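# Screw a feeder screw tight into the red-taped corner hole

## Task

Take a screw from the screw feeder and drive it into the housing hole at the corner marked with red tape until it is tight, meaning the screwdriver motor turned it in and halted on its own (a result shows stopped_at_torque=1). After that, do not turn or shift that screw. The other three holes must stay empty; a screw tip left in any of them means failure. If a screw was pressed in rather than turned in, unscrew it completely and drive it again. Once tight, raise the screwdriver well above the screw head, release the screw and move the tool away.

## Robot and tools

ROBOT. A single six-joint arm carries a powered screwdriver: a hex key with a thin vacuum sleeve that can hold a screw on the key. The tool point (end_effector_position) is the key's tip when unloaded. The key points along the tool point's +z axis and can be pressed back up to 12 mm. A flat block reaches about 9 cm from the last joint's axis toward the screwdriver's -y side and rotates with it, so watch its clearance. Joint ranges in rad: waist and shoulder -6.283 to 6.283, elbow -2.792 to 2.792, forearm roll, wrist pitch and wrist roll -6.283 to 6.283.

FRAMES. Results report pose in the scene frame: origin on the table top under the arm base, +z up, +y to the left when facing +x. Position is in metres, orientation as end_effector_quat_wxyz, plus velocities in m/s and rad/s. The reported position can be slightly off, more so at long reach. Every commanded motion, however, is an offset in the tool point's own axes, not in the scene frame.

THE 9-NUMBER ROW (shared by execute_actions and move): dx, dy, dz, rx, ry, rz, spindle, torque_limit, sleeve_vacuum, each in [-1, 1]. The first six are an offset from the tool pose measured when the action starts, in tool axes; 1.0 equals 0.6 m of translation or 180 degrees of rotation, and rx, ry, rz form one rotation vector. spindle: +1 spins the key clockwise at 500 rpm (drives a screw in), -1 spins the opposite way; full speed after 0.5 s; the value persists between actions, so finish with 0. torque_limit maps -1 to 0.3 N m and +1 to 1.2 N m linearly; it persists. sleeve_vacuum above 0.01 holds a screw, anything else lets it go; it persists.

execute_actions(actions): a list of up to 15 actions. Each action is a list of 1 to 15 rows, one row per 1/30 s step; a short action repeats its last row to fill 15 steps (0.5 s). All rows in one action are offsets from that action's starting pose, not from the previous row. For the first action in a call, the start is the last pose a result reported. An empty list just returns state and images. Each step, the commanded pose is clipped to 70 mm and 16 degrees from the measured pose, so large offsets take several actions; the arm stops at the last clipped pose. The "Hand target" line shows what the controller is currently aiming for; a "pose unreachable" line means the clearance check altered or blocked the command.

move(target, speed, blocking): target is one 9-number row; its pose part is an offset from the pose in the latest result that shows one, in tool axes; the tool numbers are applied at the start. speed is the peak path speed in m/s, 0.002 to 0.5 (default 0.25); rotation is capped at twice that in rad/s. The straight-line path lasts 0.5 to 10 s and does not avoid obstacles; the tip may lag or overshoot. blocking=false returns after 0.5 s while motion continues; then use wait or stop before issuing new rows or moves. The "move:" line reports the ending (done, off_target, moving, held, fault), the distance from target, and limits such as paced (pose clipped) or held (some steps blocked, after which motion can speed up sharply).

wait(seconds): 0 to 10; the arm keeps its last command; returns early if a move finishes. stop(): brakes a running move (the spindle keeps going). zoom_image(camera, region): region [x0, y0, x1, y1] in pixels, at most 504 by 504, from cam_head_left, cam_head_right, cam_high, cam_low (896x504) or cam_wrist (504x504 fisheye). finished_scene(scene): ends the current scene, given its number; irreversible.

SCREW RESULT FIELDS. screw_detected=1 while sleeve_vacuum_kpa exceeds 30, i.e. a head seals the sleeve. turns is cumulative key rotation, clockwise positive. stopped_at_torque=1 means tightening halted at 95 % of torque_limit (head seated or thread jammed).

PROCEDURE. Find the feeder and the red-taped corner in the cameras. Place the tip on the screw's axis, 2 mm below the top of its head, with vacuum on, and rotate slowly (spindle magnitude up to 0.2); negative engages without advancing, positive engages and advances. Lift the held screw, carry it over the taped hole, lower it onto the hole and drive with a small positive spindle, moving the tip down 0.7 mm per turn to follow the screw. When stopped_at_torque reads 1, set spindle to 0, turn vacuum off, and raise the tool well clear. A further positive spindle only restarts after spindle has been 0 or negative for 0.5 s. Loosening never stops by itself; if turns does not decrease, increase torque_limit.

AVOID. The arm is stiff: aiming even slightly past a firm contact can trigger a fault. An outside force of 144 N, or a joint reaching its load limit (waist 309, shoulder 309, elbow 145, forearm roll, wrist pitch, wrist roll 40.9 N m), halts the arm for 10 s and drops the rest of the call. Faster contact means a harder hit. Do not drop screws, knock anything off the table, slam or shove hard, or leave a screw tip in a wrong hole. Loose items may occasionally be nudged by outside pushes. Sustained loads heat motors; a MOTOR HOT warning precedes an OVER-TEMPERATURE FAULT brake stop.

CAMERAS. Calibration lines give K, distortion and T_world_to_cam per camera; fixed cameras may be off by a couple of degrees and several millimetres, and the wrist camera's pose is derived from joint readings.

Each tool is called after ">>>" in YAML: its name, and indented under it one key for each argument.

## Session

>>> execute_actions:
  actions: []

Scene clock: 0.00 s.
end_effector_position=(+0.4142, +0.0556, +0.3386) sleeve_vacuum_kpa=0 screw_detected=0 stopped_at_torque=0 turns=0.00 end_effector_quat_wxyz=(+0.001, +0.722, +0.692, -0.003) end_effector_velocity=(-0.000, -0.000, +0.000) end_effector_angular_velocity=(-0.000, -0.000, +0.001)
Joint positions: [-0.099 -0.237  1.936  0.002  1.442 -0.099]
Joint velocities: [-0.    -0.     0.    -0.     0.    -0.001]
Hand target: +0.414, +0.056, +0.339; +0.001, +0.722, +0.692, -0.003

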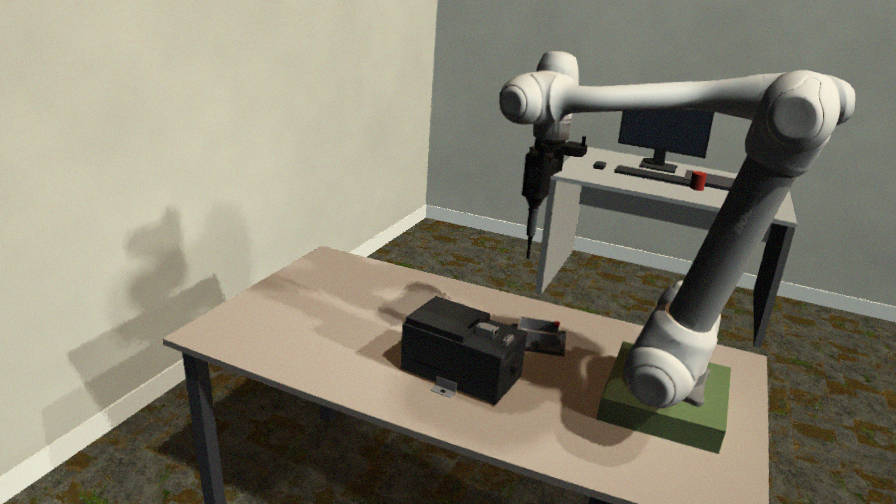

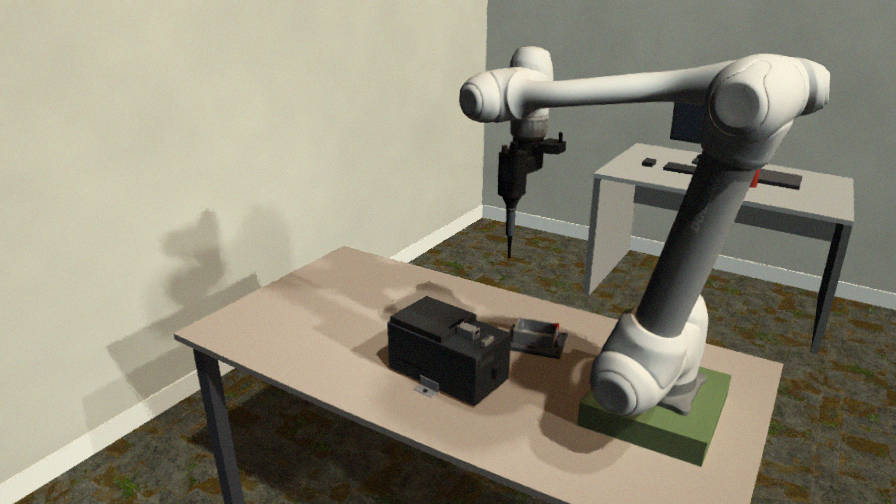

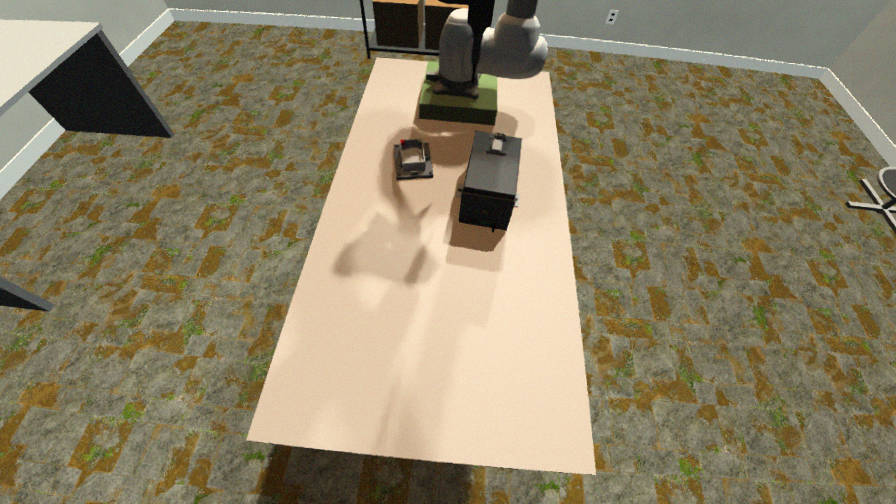

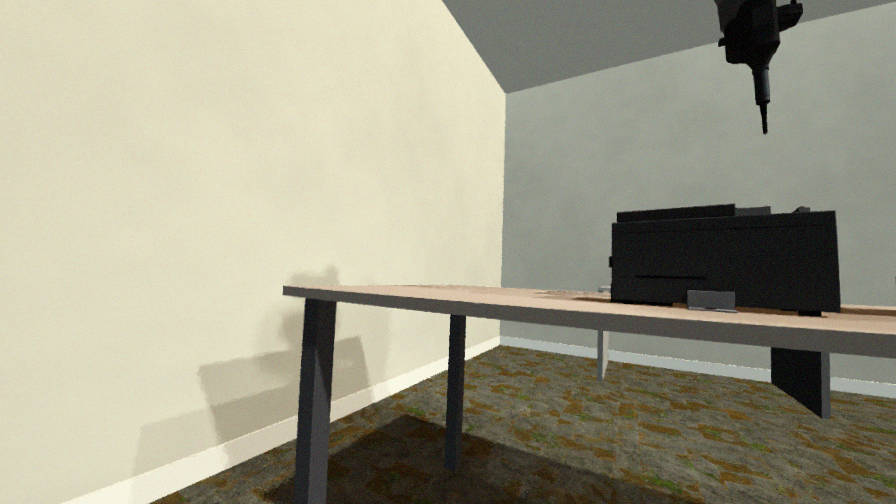

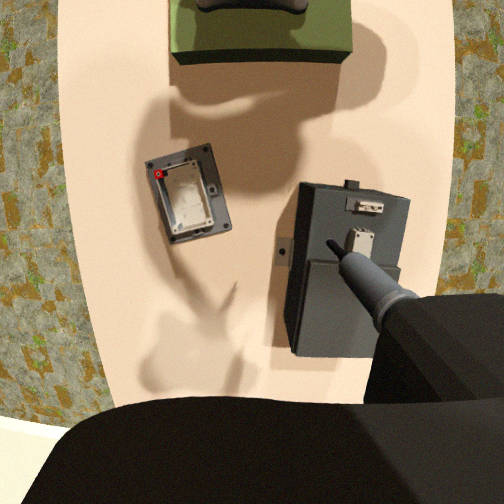

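>>> zoom_image:
  camera: "cam_wrist"
  region: [290, 170, 420, 270]

>>> zoom_image:
  camera: "cam_head_left"
  region: [440, 300, 580, 370]

>>> zoom_image:
  camera: "cam_wrist"
  region: [130, 135, 250, 250]

Region (290, 170, 420, 270) of cam_wrist's 504x504 image, scaled by 3.877, with more detail than that image has; it fills the top 388 rows of this view, and the rest is white.

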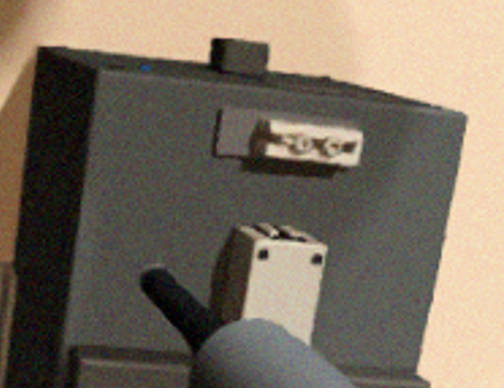

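Region (440, 300, 580, 370) of cam_head_left's 896x504 image, scaled by 3.600, with more detail than that image has.

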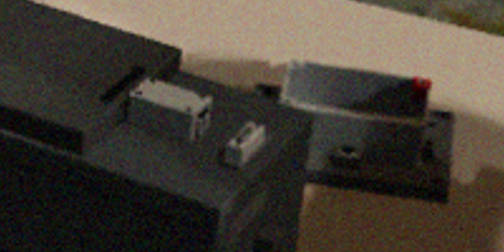

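Region (130, 135, 250, 250) of cam_wrist's 504x504 image, scaled by 4.200, with more detail than that image has; it fills the top 483 rows of this view, and the rest is white.

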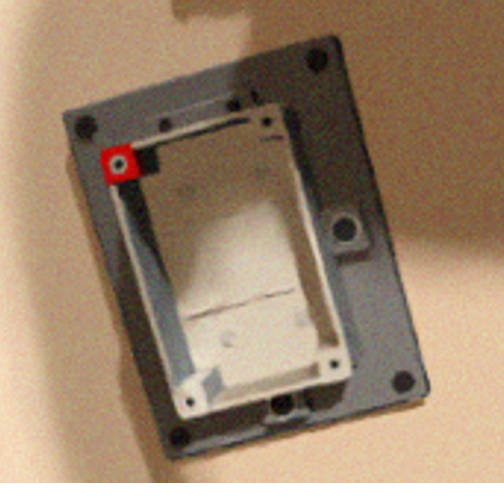

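>>> move:
  target: [0.179,0.011,0.23,0,0,0,0,0,0]

>>> zoom_image:
  camera: "cam_wrist"
  region: [270, 190, 390, 290]

>>> zoom_image:
  camera: "cam_low"
  region: [750, 160, 850, 230]

Scene clock: 14.63 s.
end_effector_position=(+0.4246, +0.1617, +0.1999) sleeve_vacuum_kpa=0 screw_detected=0 stopped_at_torque=0 turns=0.00 end_effector_quat_wxyz=(+0.001, +0.722, +0.692, -0.003) end_effector_velocity=(+0.000, -0.001, -0.001) end_effector_angular_velocity=(-0.001, +0.001, -0.002)
Joint positions: [ 0.158 -0.139  2.116  0.002  1.164  0.158]
Joint velocities: [-0.001  0.001  0.001 -0.001 -0.001  0.002]
Hand target: +0.425, +0.162, +0.200; +0.001, +0.722, +0.692, -0.003
Off the commanded pose: 0.000 m, 0 deg.
move: done
camera_calibration (this result's frames):
cam_wrist: T_world_to_cam=[[0.028123, 0.999579, 0.00715518, -0.107284], [0.949881, -0.0289529, 0.311269, -0.480435], [0.311345, -0.00195724, -0.950295, 0.320307], [0, 0, 0, 1]] pos_world=[0.359648, 0.0939559, 0.454698]

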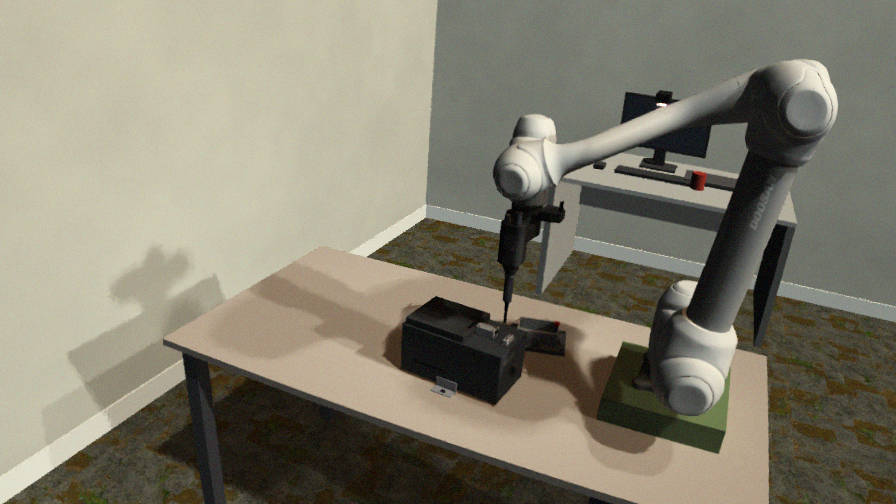

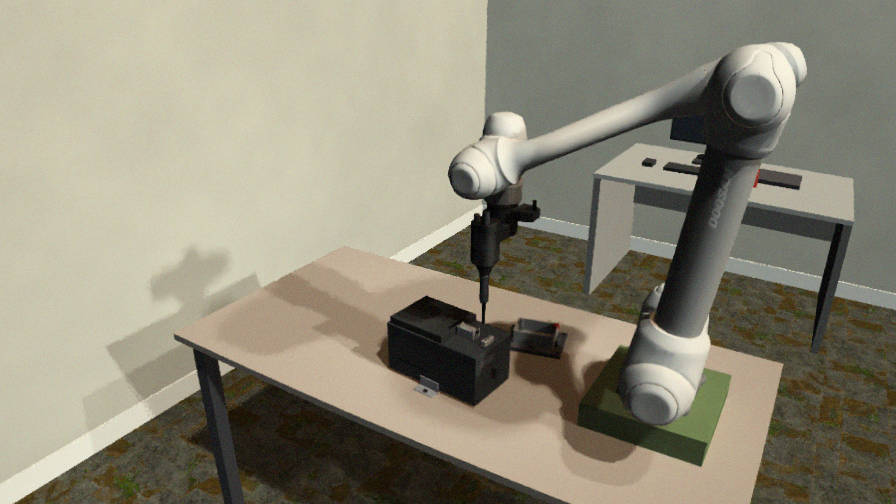

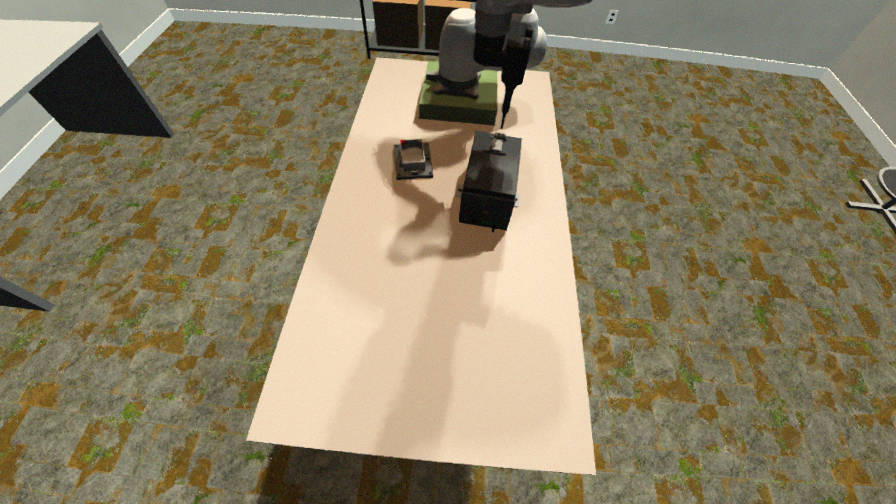

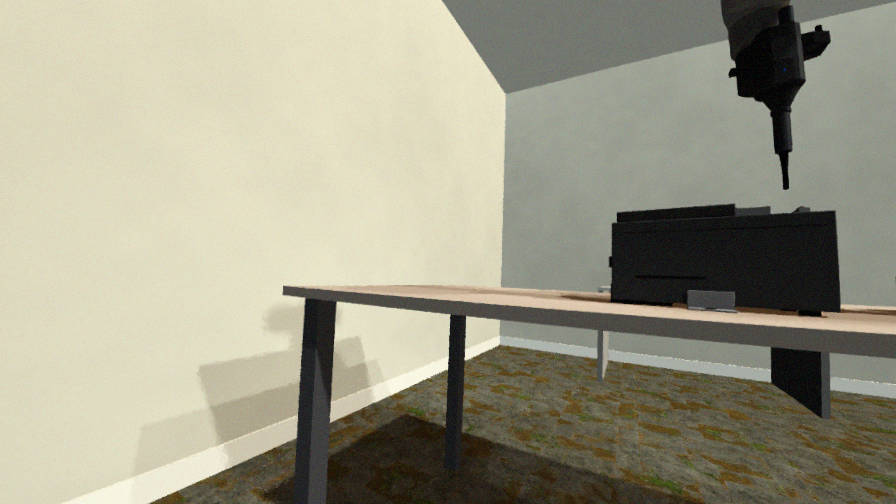

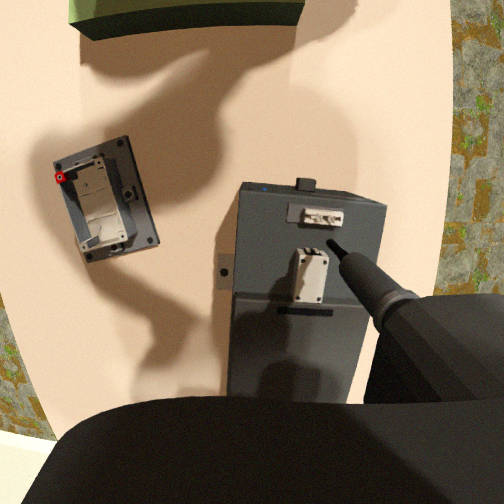

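Region (270, 190, 390, 290) of cam_wrist's 504x504 image, scaled by 4.200, with more detail than that image has.

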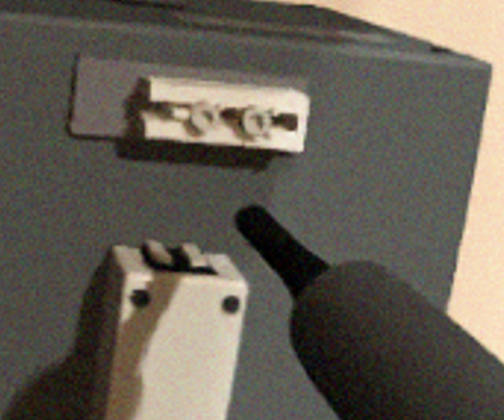

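Region (750, 160, 850, 230) of cam_low's 896x504 image, scaled by 5.040, with more detail than that image has; it fills the top 353 rows of this view, and the rest is white.

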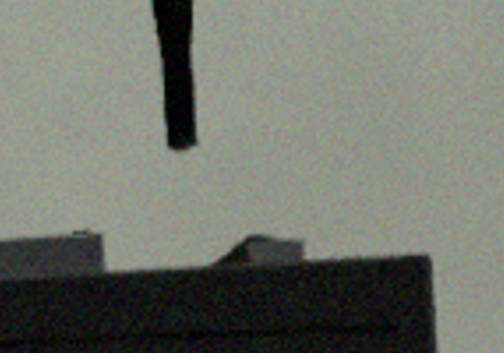

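>>> move:
  target: [0.0145,-0.026,0.035,0,0,0,0,0,0]
  speed: 0.1

>>> zoom_image:
  camera: "cam_wrist"
  region: [290, 210, 370, 270]

>>> zoom_image:
  camera: "cam_low"
  region: [770, 180, 840, 230]

>>> zoom_image:
  camera: "cam_head_left"
  region: [485, 315, 535, 355]

Scene clock: 25.23 s.
end_effector_position=(+0.4094, +0.1709, +0.1789) sleeve_vacuum_kpa=0 screw_detected=0 stopped_at_torque=0 turns=0.00 end_effector_quat_wxyz=(+0.001, +0.722, +0.692, -0.003) end_effector_velocity=(-0.000, +0.000, -0.000) end_effector_angular_velocity=(+0.001, -0.000, -0.002)
Joint positions: [ 0.185 -0.145  2.162  0.002  1.124  0.185]
Joint velocities: [-0.    -0.     0.001  0.001 -0.001  0.001]
Hand target: +0.409, +0.171, +0.179; +0.001, +0.722, +0.692, -0.003
Off the commanded pose: 0.000 m, 0 deg.
move: done
camera_calibration (this result's frames):
cam_wrist: T_world_to_cam=[[0.028178, 0.999578, 0.00711117, -0.115882], [0.949885, -0.0289914, 0.311252, -0.459124], [0.311327, -0.00201565, -0.950301, 0.305157], [0, 0, 0, 1]] pos_world=[0.344377, 0.103138, 0.433718]

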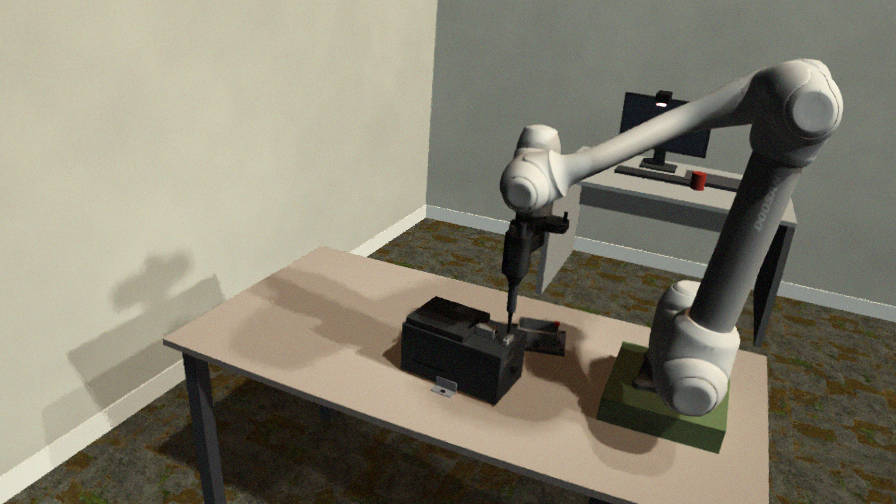

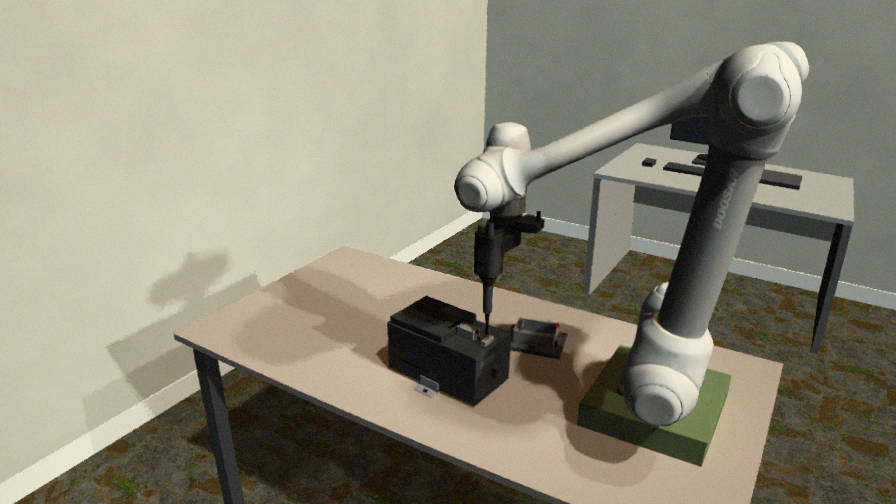

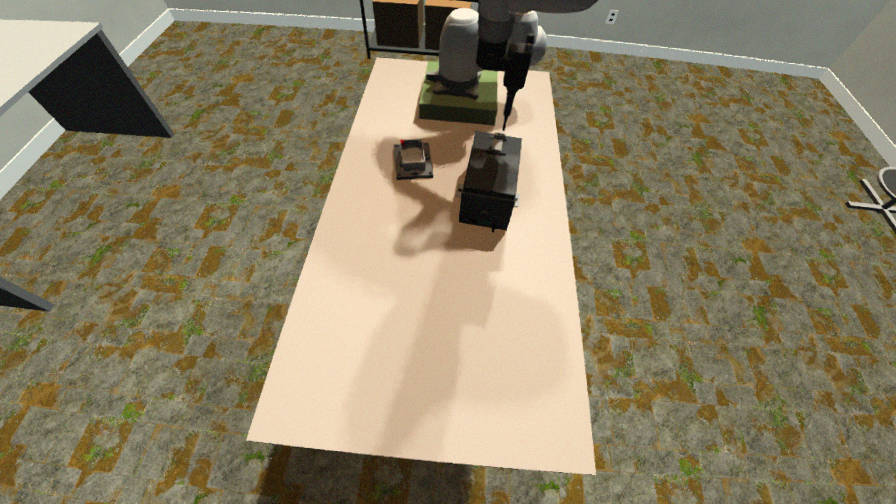

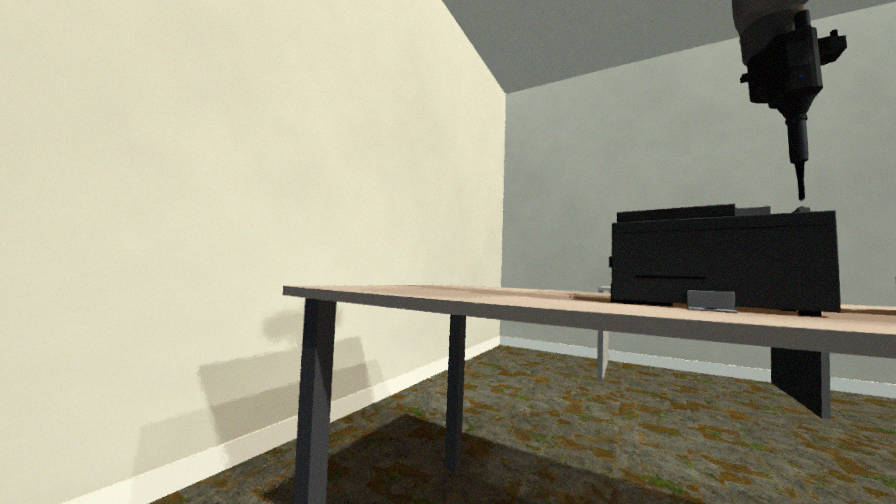

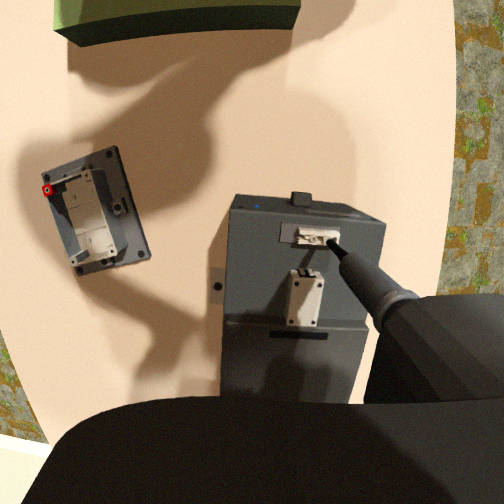

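Region (290, 210, 370, 270) of cam_wrist's 504x504 image, scaled by 6.300, with more detail than that image has; it fills the top 378 rows of this view, and the rest is white.

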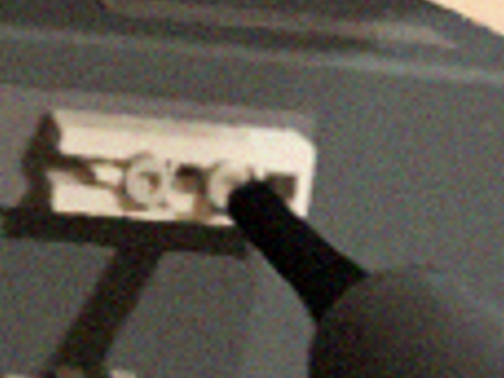

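Region (770, 180, 840, 230) of cam_low's 896x504 image, scaled by 7.200, with more detail than that image has; it fills the top 360 rows of this view, and the rest is white.

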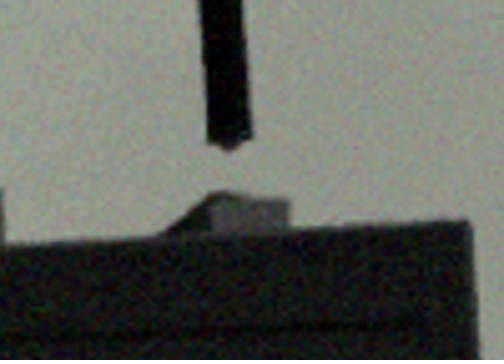

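Region (485, 315, 535, 355) of cam_head_left's 896x504 image, scaled by 10.080, with more detail than that image has; it fills the top 403 rows of this view, and the rest is white.

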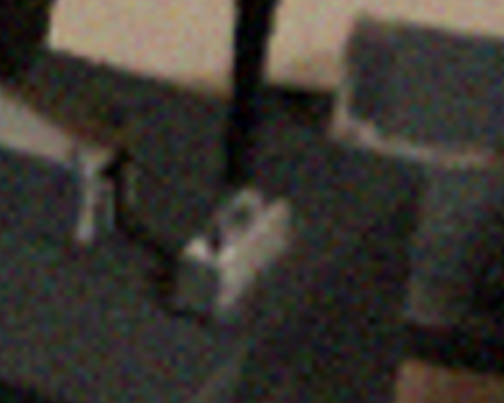

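>>> move:
  target: [0,0,0.022,0,0,0,-0.1,0,1]
  speed: 0.01

>>> execute_actions:
  actions:
    - [[0,0,0,0,0,0,0,0,1]]

>>> zoom_image:
  camera: "cam_wrist"
  region: [290, 210, 370, 270]

>>> zoom_image:
  camera: "cam_low"
  region: [770, 180, 840, 230]

Scene clock: 30.40 s.
end_effector_position=(+0.4093, +0.1708, +0.1657) sleeve_vacuum_kpa=14 screw_detected=0 stopped_at_torque=0 turns=-1.27 end_effector_quat_wxyz=(+0.001, +0.722, +0.692, -0.003) end_effector_velocity=(-0.000, -0.000, -0.000) end_effector_angular_velocity=(-0.001, -0.001, +0.002)
Joint positions: [ 0.185 -0.133  2.179  0.002  1.096  0.185]
Joint velocities: [ 0.001 -0.     0.    -0.001 -0.001 -0.001]
Hand target: +0.409, +0.171, +0.166; +0.001, +0.722, +0.692, -0.003
Off the commanded pose: 0.000 m, 0 deg.
move: done
camera_calibration (this result's frames):
cam_wrist: T_world_to_cam=[[0.0282289, 0.999576, 0.00712067, -0.115741], [0.949878, -0.0290427, 0.311269, -0.45499], [0.311343, -0.00202299, -0.950295, 0.292638], [0, 0, 0, 1]] pos_world=[0.344341, 0.10307, 0.420541]

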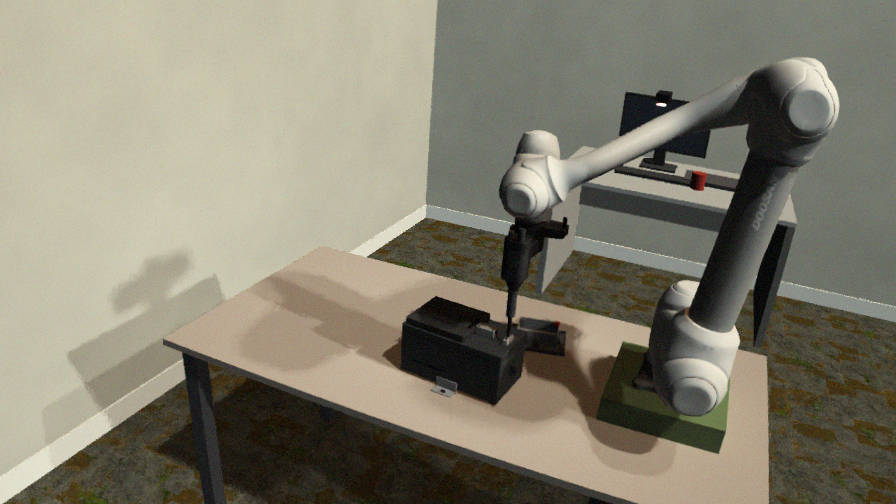

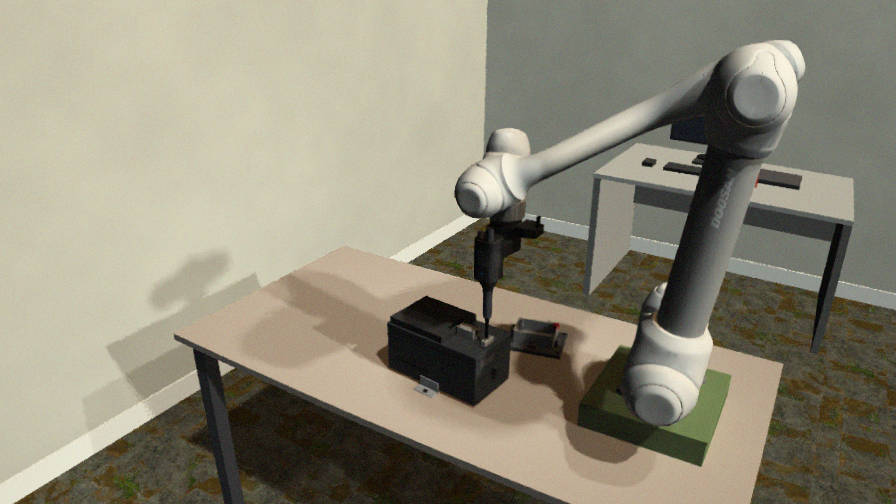

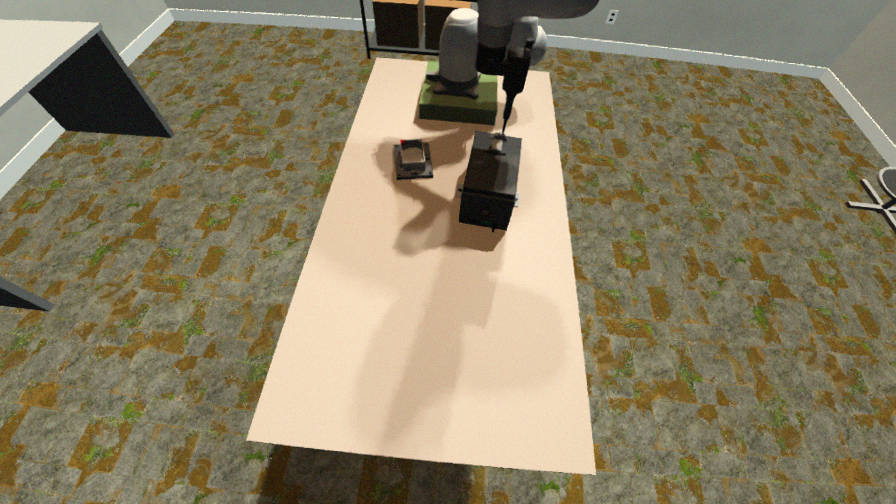

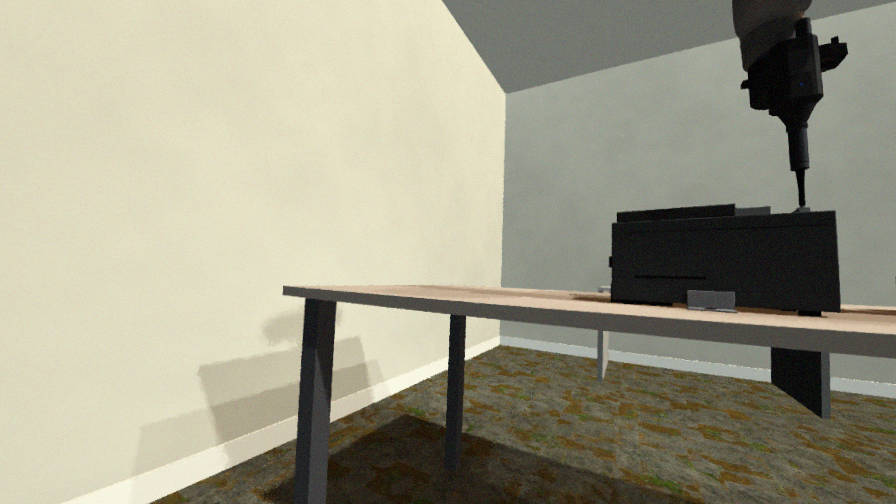

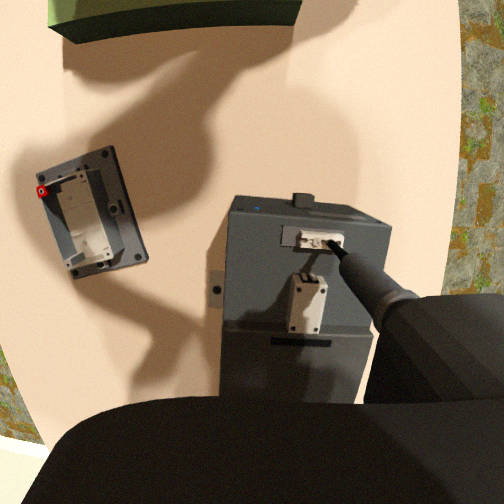

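Scene clock: 30.90 s.
end_effector_position=(+0.4093, +0.1708, +0.1657) sleeve_vacuum_kpa=14 screw_detected=0 stopped_at_torque=0 turns=-1.27 end_effector_quat_wxyz=(+0.001, +0.722, +0.692, -0.003) end_effector_velocity=(-0.000, +0.001, +0.000) end_effector_angular_velocity=(+0.001, -0.000, +0.002)
Joint positions: [ 0.185 -0.133  2.179  0.002  1.096  0.185]
Joint velocities: [ 0.002 -0.    -0.     0.001 -0.    -0.   ]
Hand target: +0.409, +0.171, +0.166; +0.001, +0.722, +0.692, -0.003
Off the commanded pose: 0.000 m, 0 deg.
camera_calibration (this result's frames):
cam_wrist: T_world_to_cam=[[0.0282289, 0.999576, 0.00712036, -0.11574], [0.949878, -0.0290427, 0.311267, -0.454986], [0.311342, -0.00202326, -0.950296, 0.292632], [0, 0, 0, 1]] pos_world=[0.34434, 0.103069, 0.420533]

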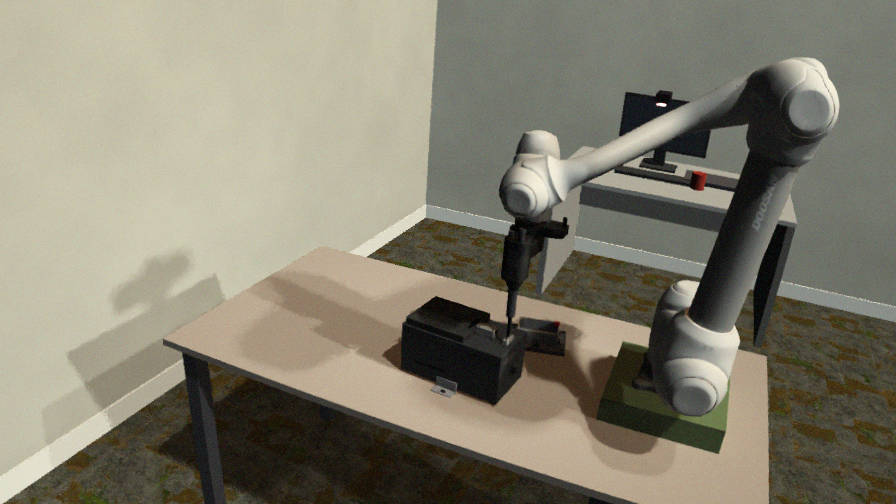

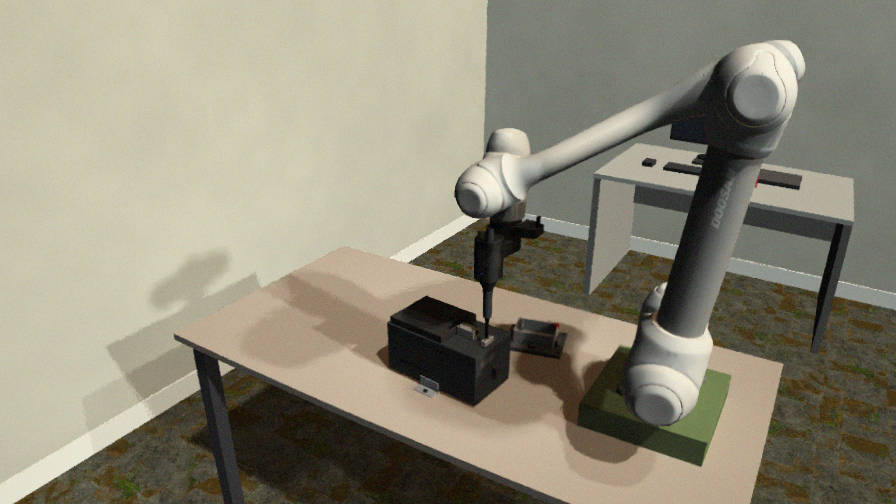

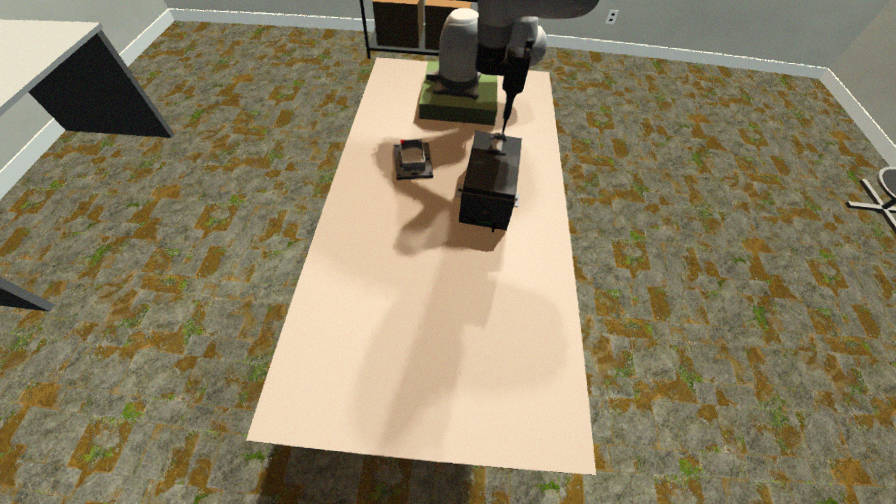

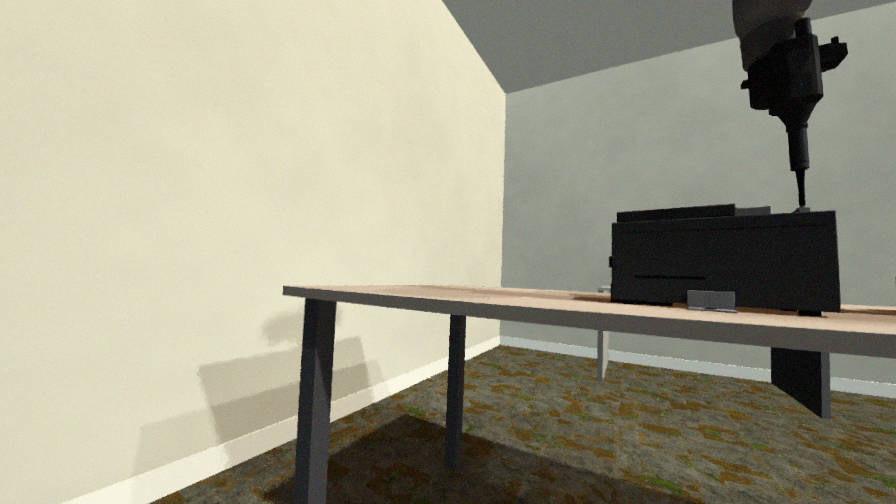

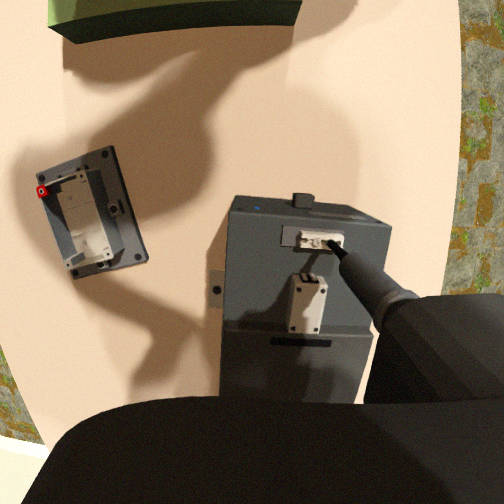

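Region (290, 210, 370, 270) of cam_wrist's 504x504 image, scaled by 6.300, with more detail than that image has; it fills the top 378 rows of this view, and the rest is white.

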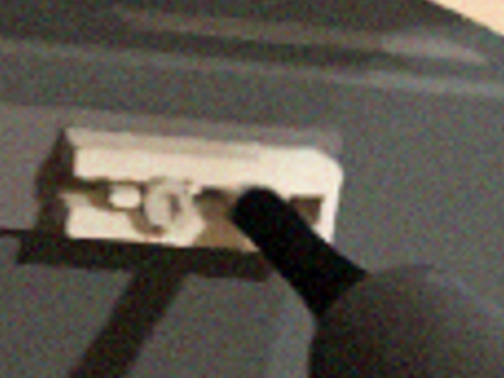

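Region (770, 180, 840, 230) of cam_low's 896x504 image, scaled by 7.200, with more detail than that image has; it fills the top 360 rows of this view, and the rest is white.

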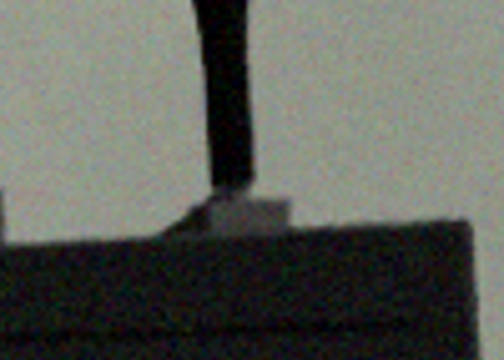

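>>> execute_actions:
  actions:
    - [[0,0,0.003,0,0,0,-0.15,0,1]]
    - [[0,0,0.002,0,0,0,-0.15,0,1]]
    - [[0,0,0,0,0,0,0,0,1]]

>>> zoom_image:
  camera: "cam_low"
  region: [770, 180, 840, 230]

Scene clock: 35.37 s.
end_effector_position=(+0.4094, +0.1708, +0.1627) sleeve_vacuum_kpa=14 screw_detected=0 stopped_at_torque=0 turns=-2.49 end_effector_quat_wxyz=(+0.001, +0.722, +0.692, -0.003) end_effector_velocity=(+0.000, +0.000, +0.001) end_effector_angular_velocity=(+0.000, -0.002, -0.001)
Joint positions: [ 0.185 -0.131  2.182  0.002  1.089  0.185]
Joint velocities: [ 0.    -0.002 -0.     0.    -0.     0.001]
Hand target: +0.409, +0.171, +0.163; +0.001, +0.722, +0.692, -0.003
Off the commanded pose: 0.000 m, 0 deg.
camera_calibration (this result's frames):
cam_wrist: T_world_to_cam=[[0.0282383, 0.999576, 0.00711935, -0.115702], [0.94987, -0.0290512, 0.311291, -0.454059], [0.311366, -0.00202787, -0.950288, 0.289778], [0, 0, 0, 1]] pos_world=[0.344338, 0.103049, 0.417541]

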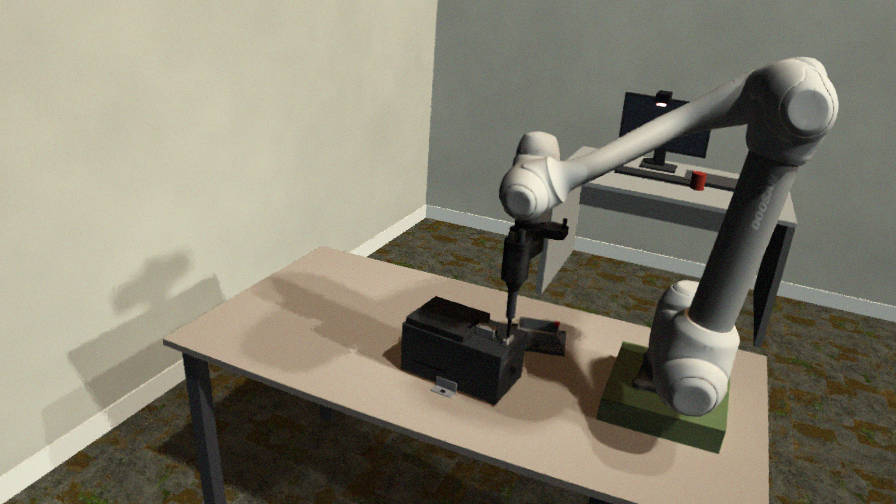

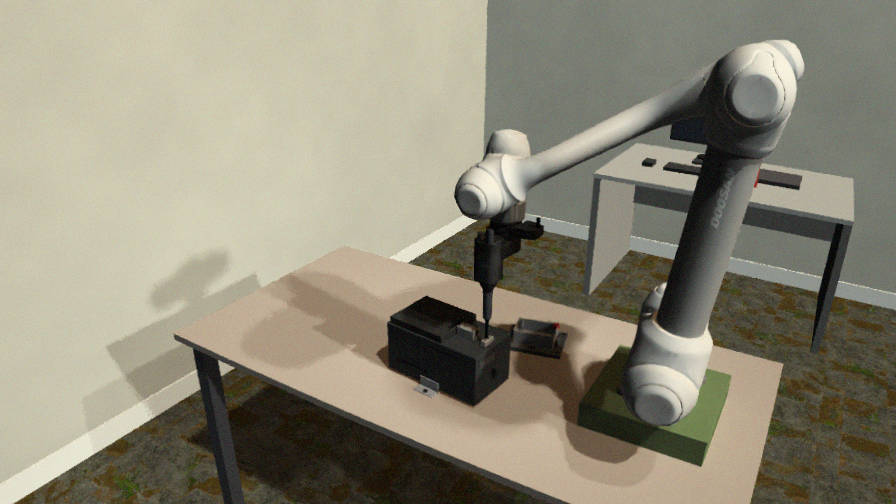

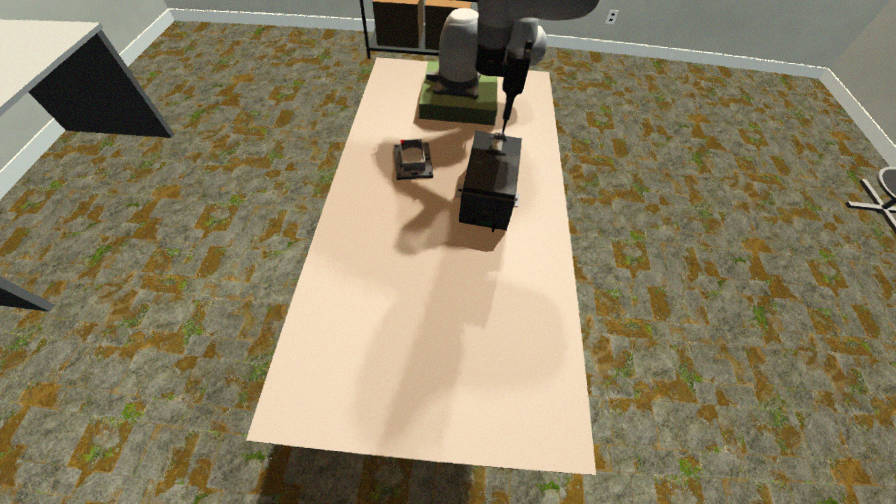

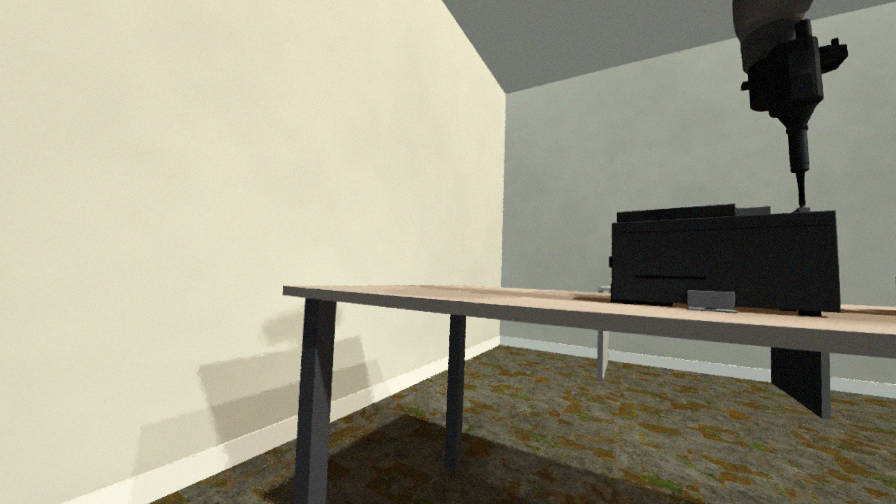

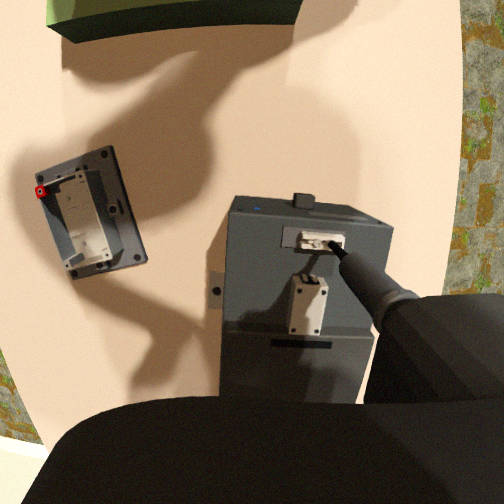

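Region (770, 180, 840, 230) of cam_low's 896x504 image, scaled by 7.200, with more detail than that image has; it fills the top 360 rows of this view, and the rest is white.

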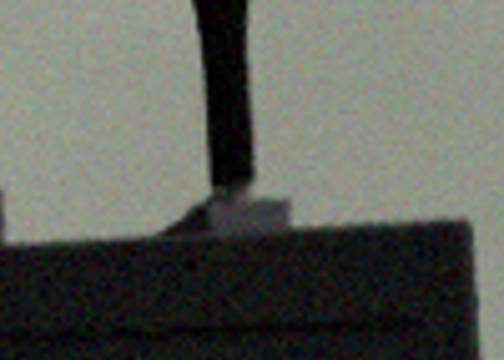

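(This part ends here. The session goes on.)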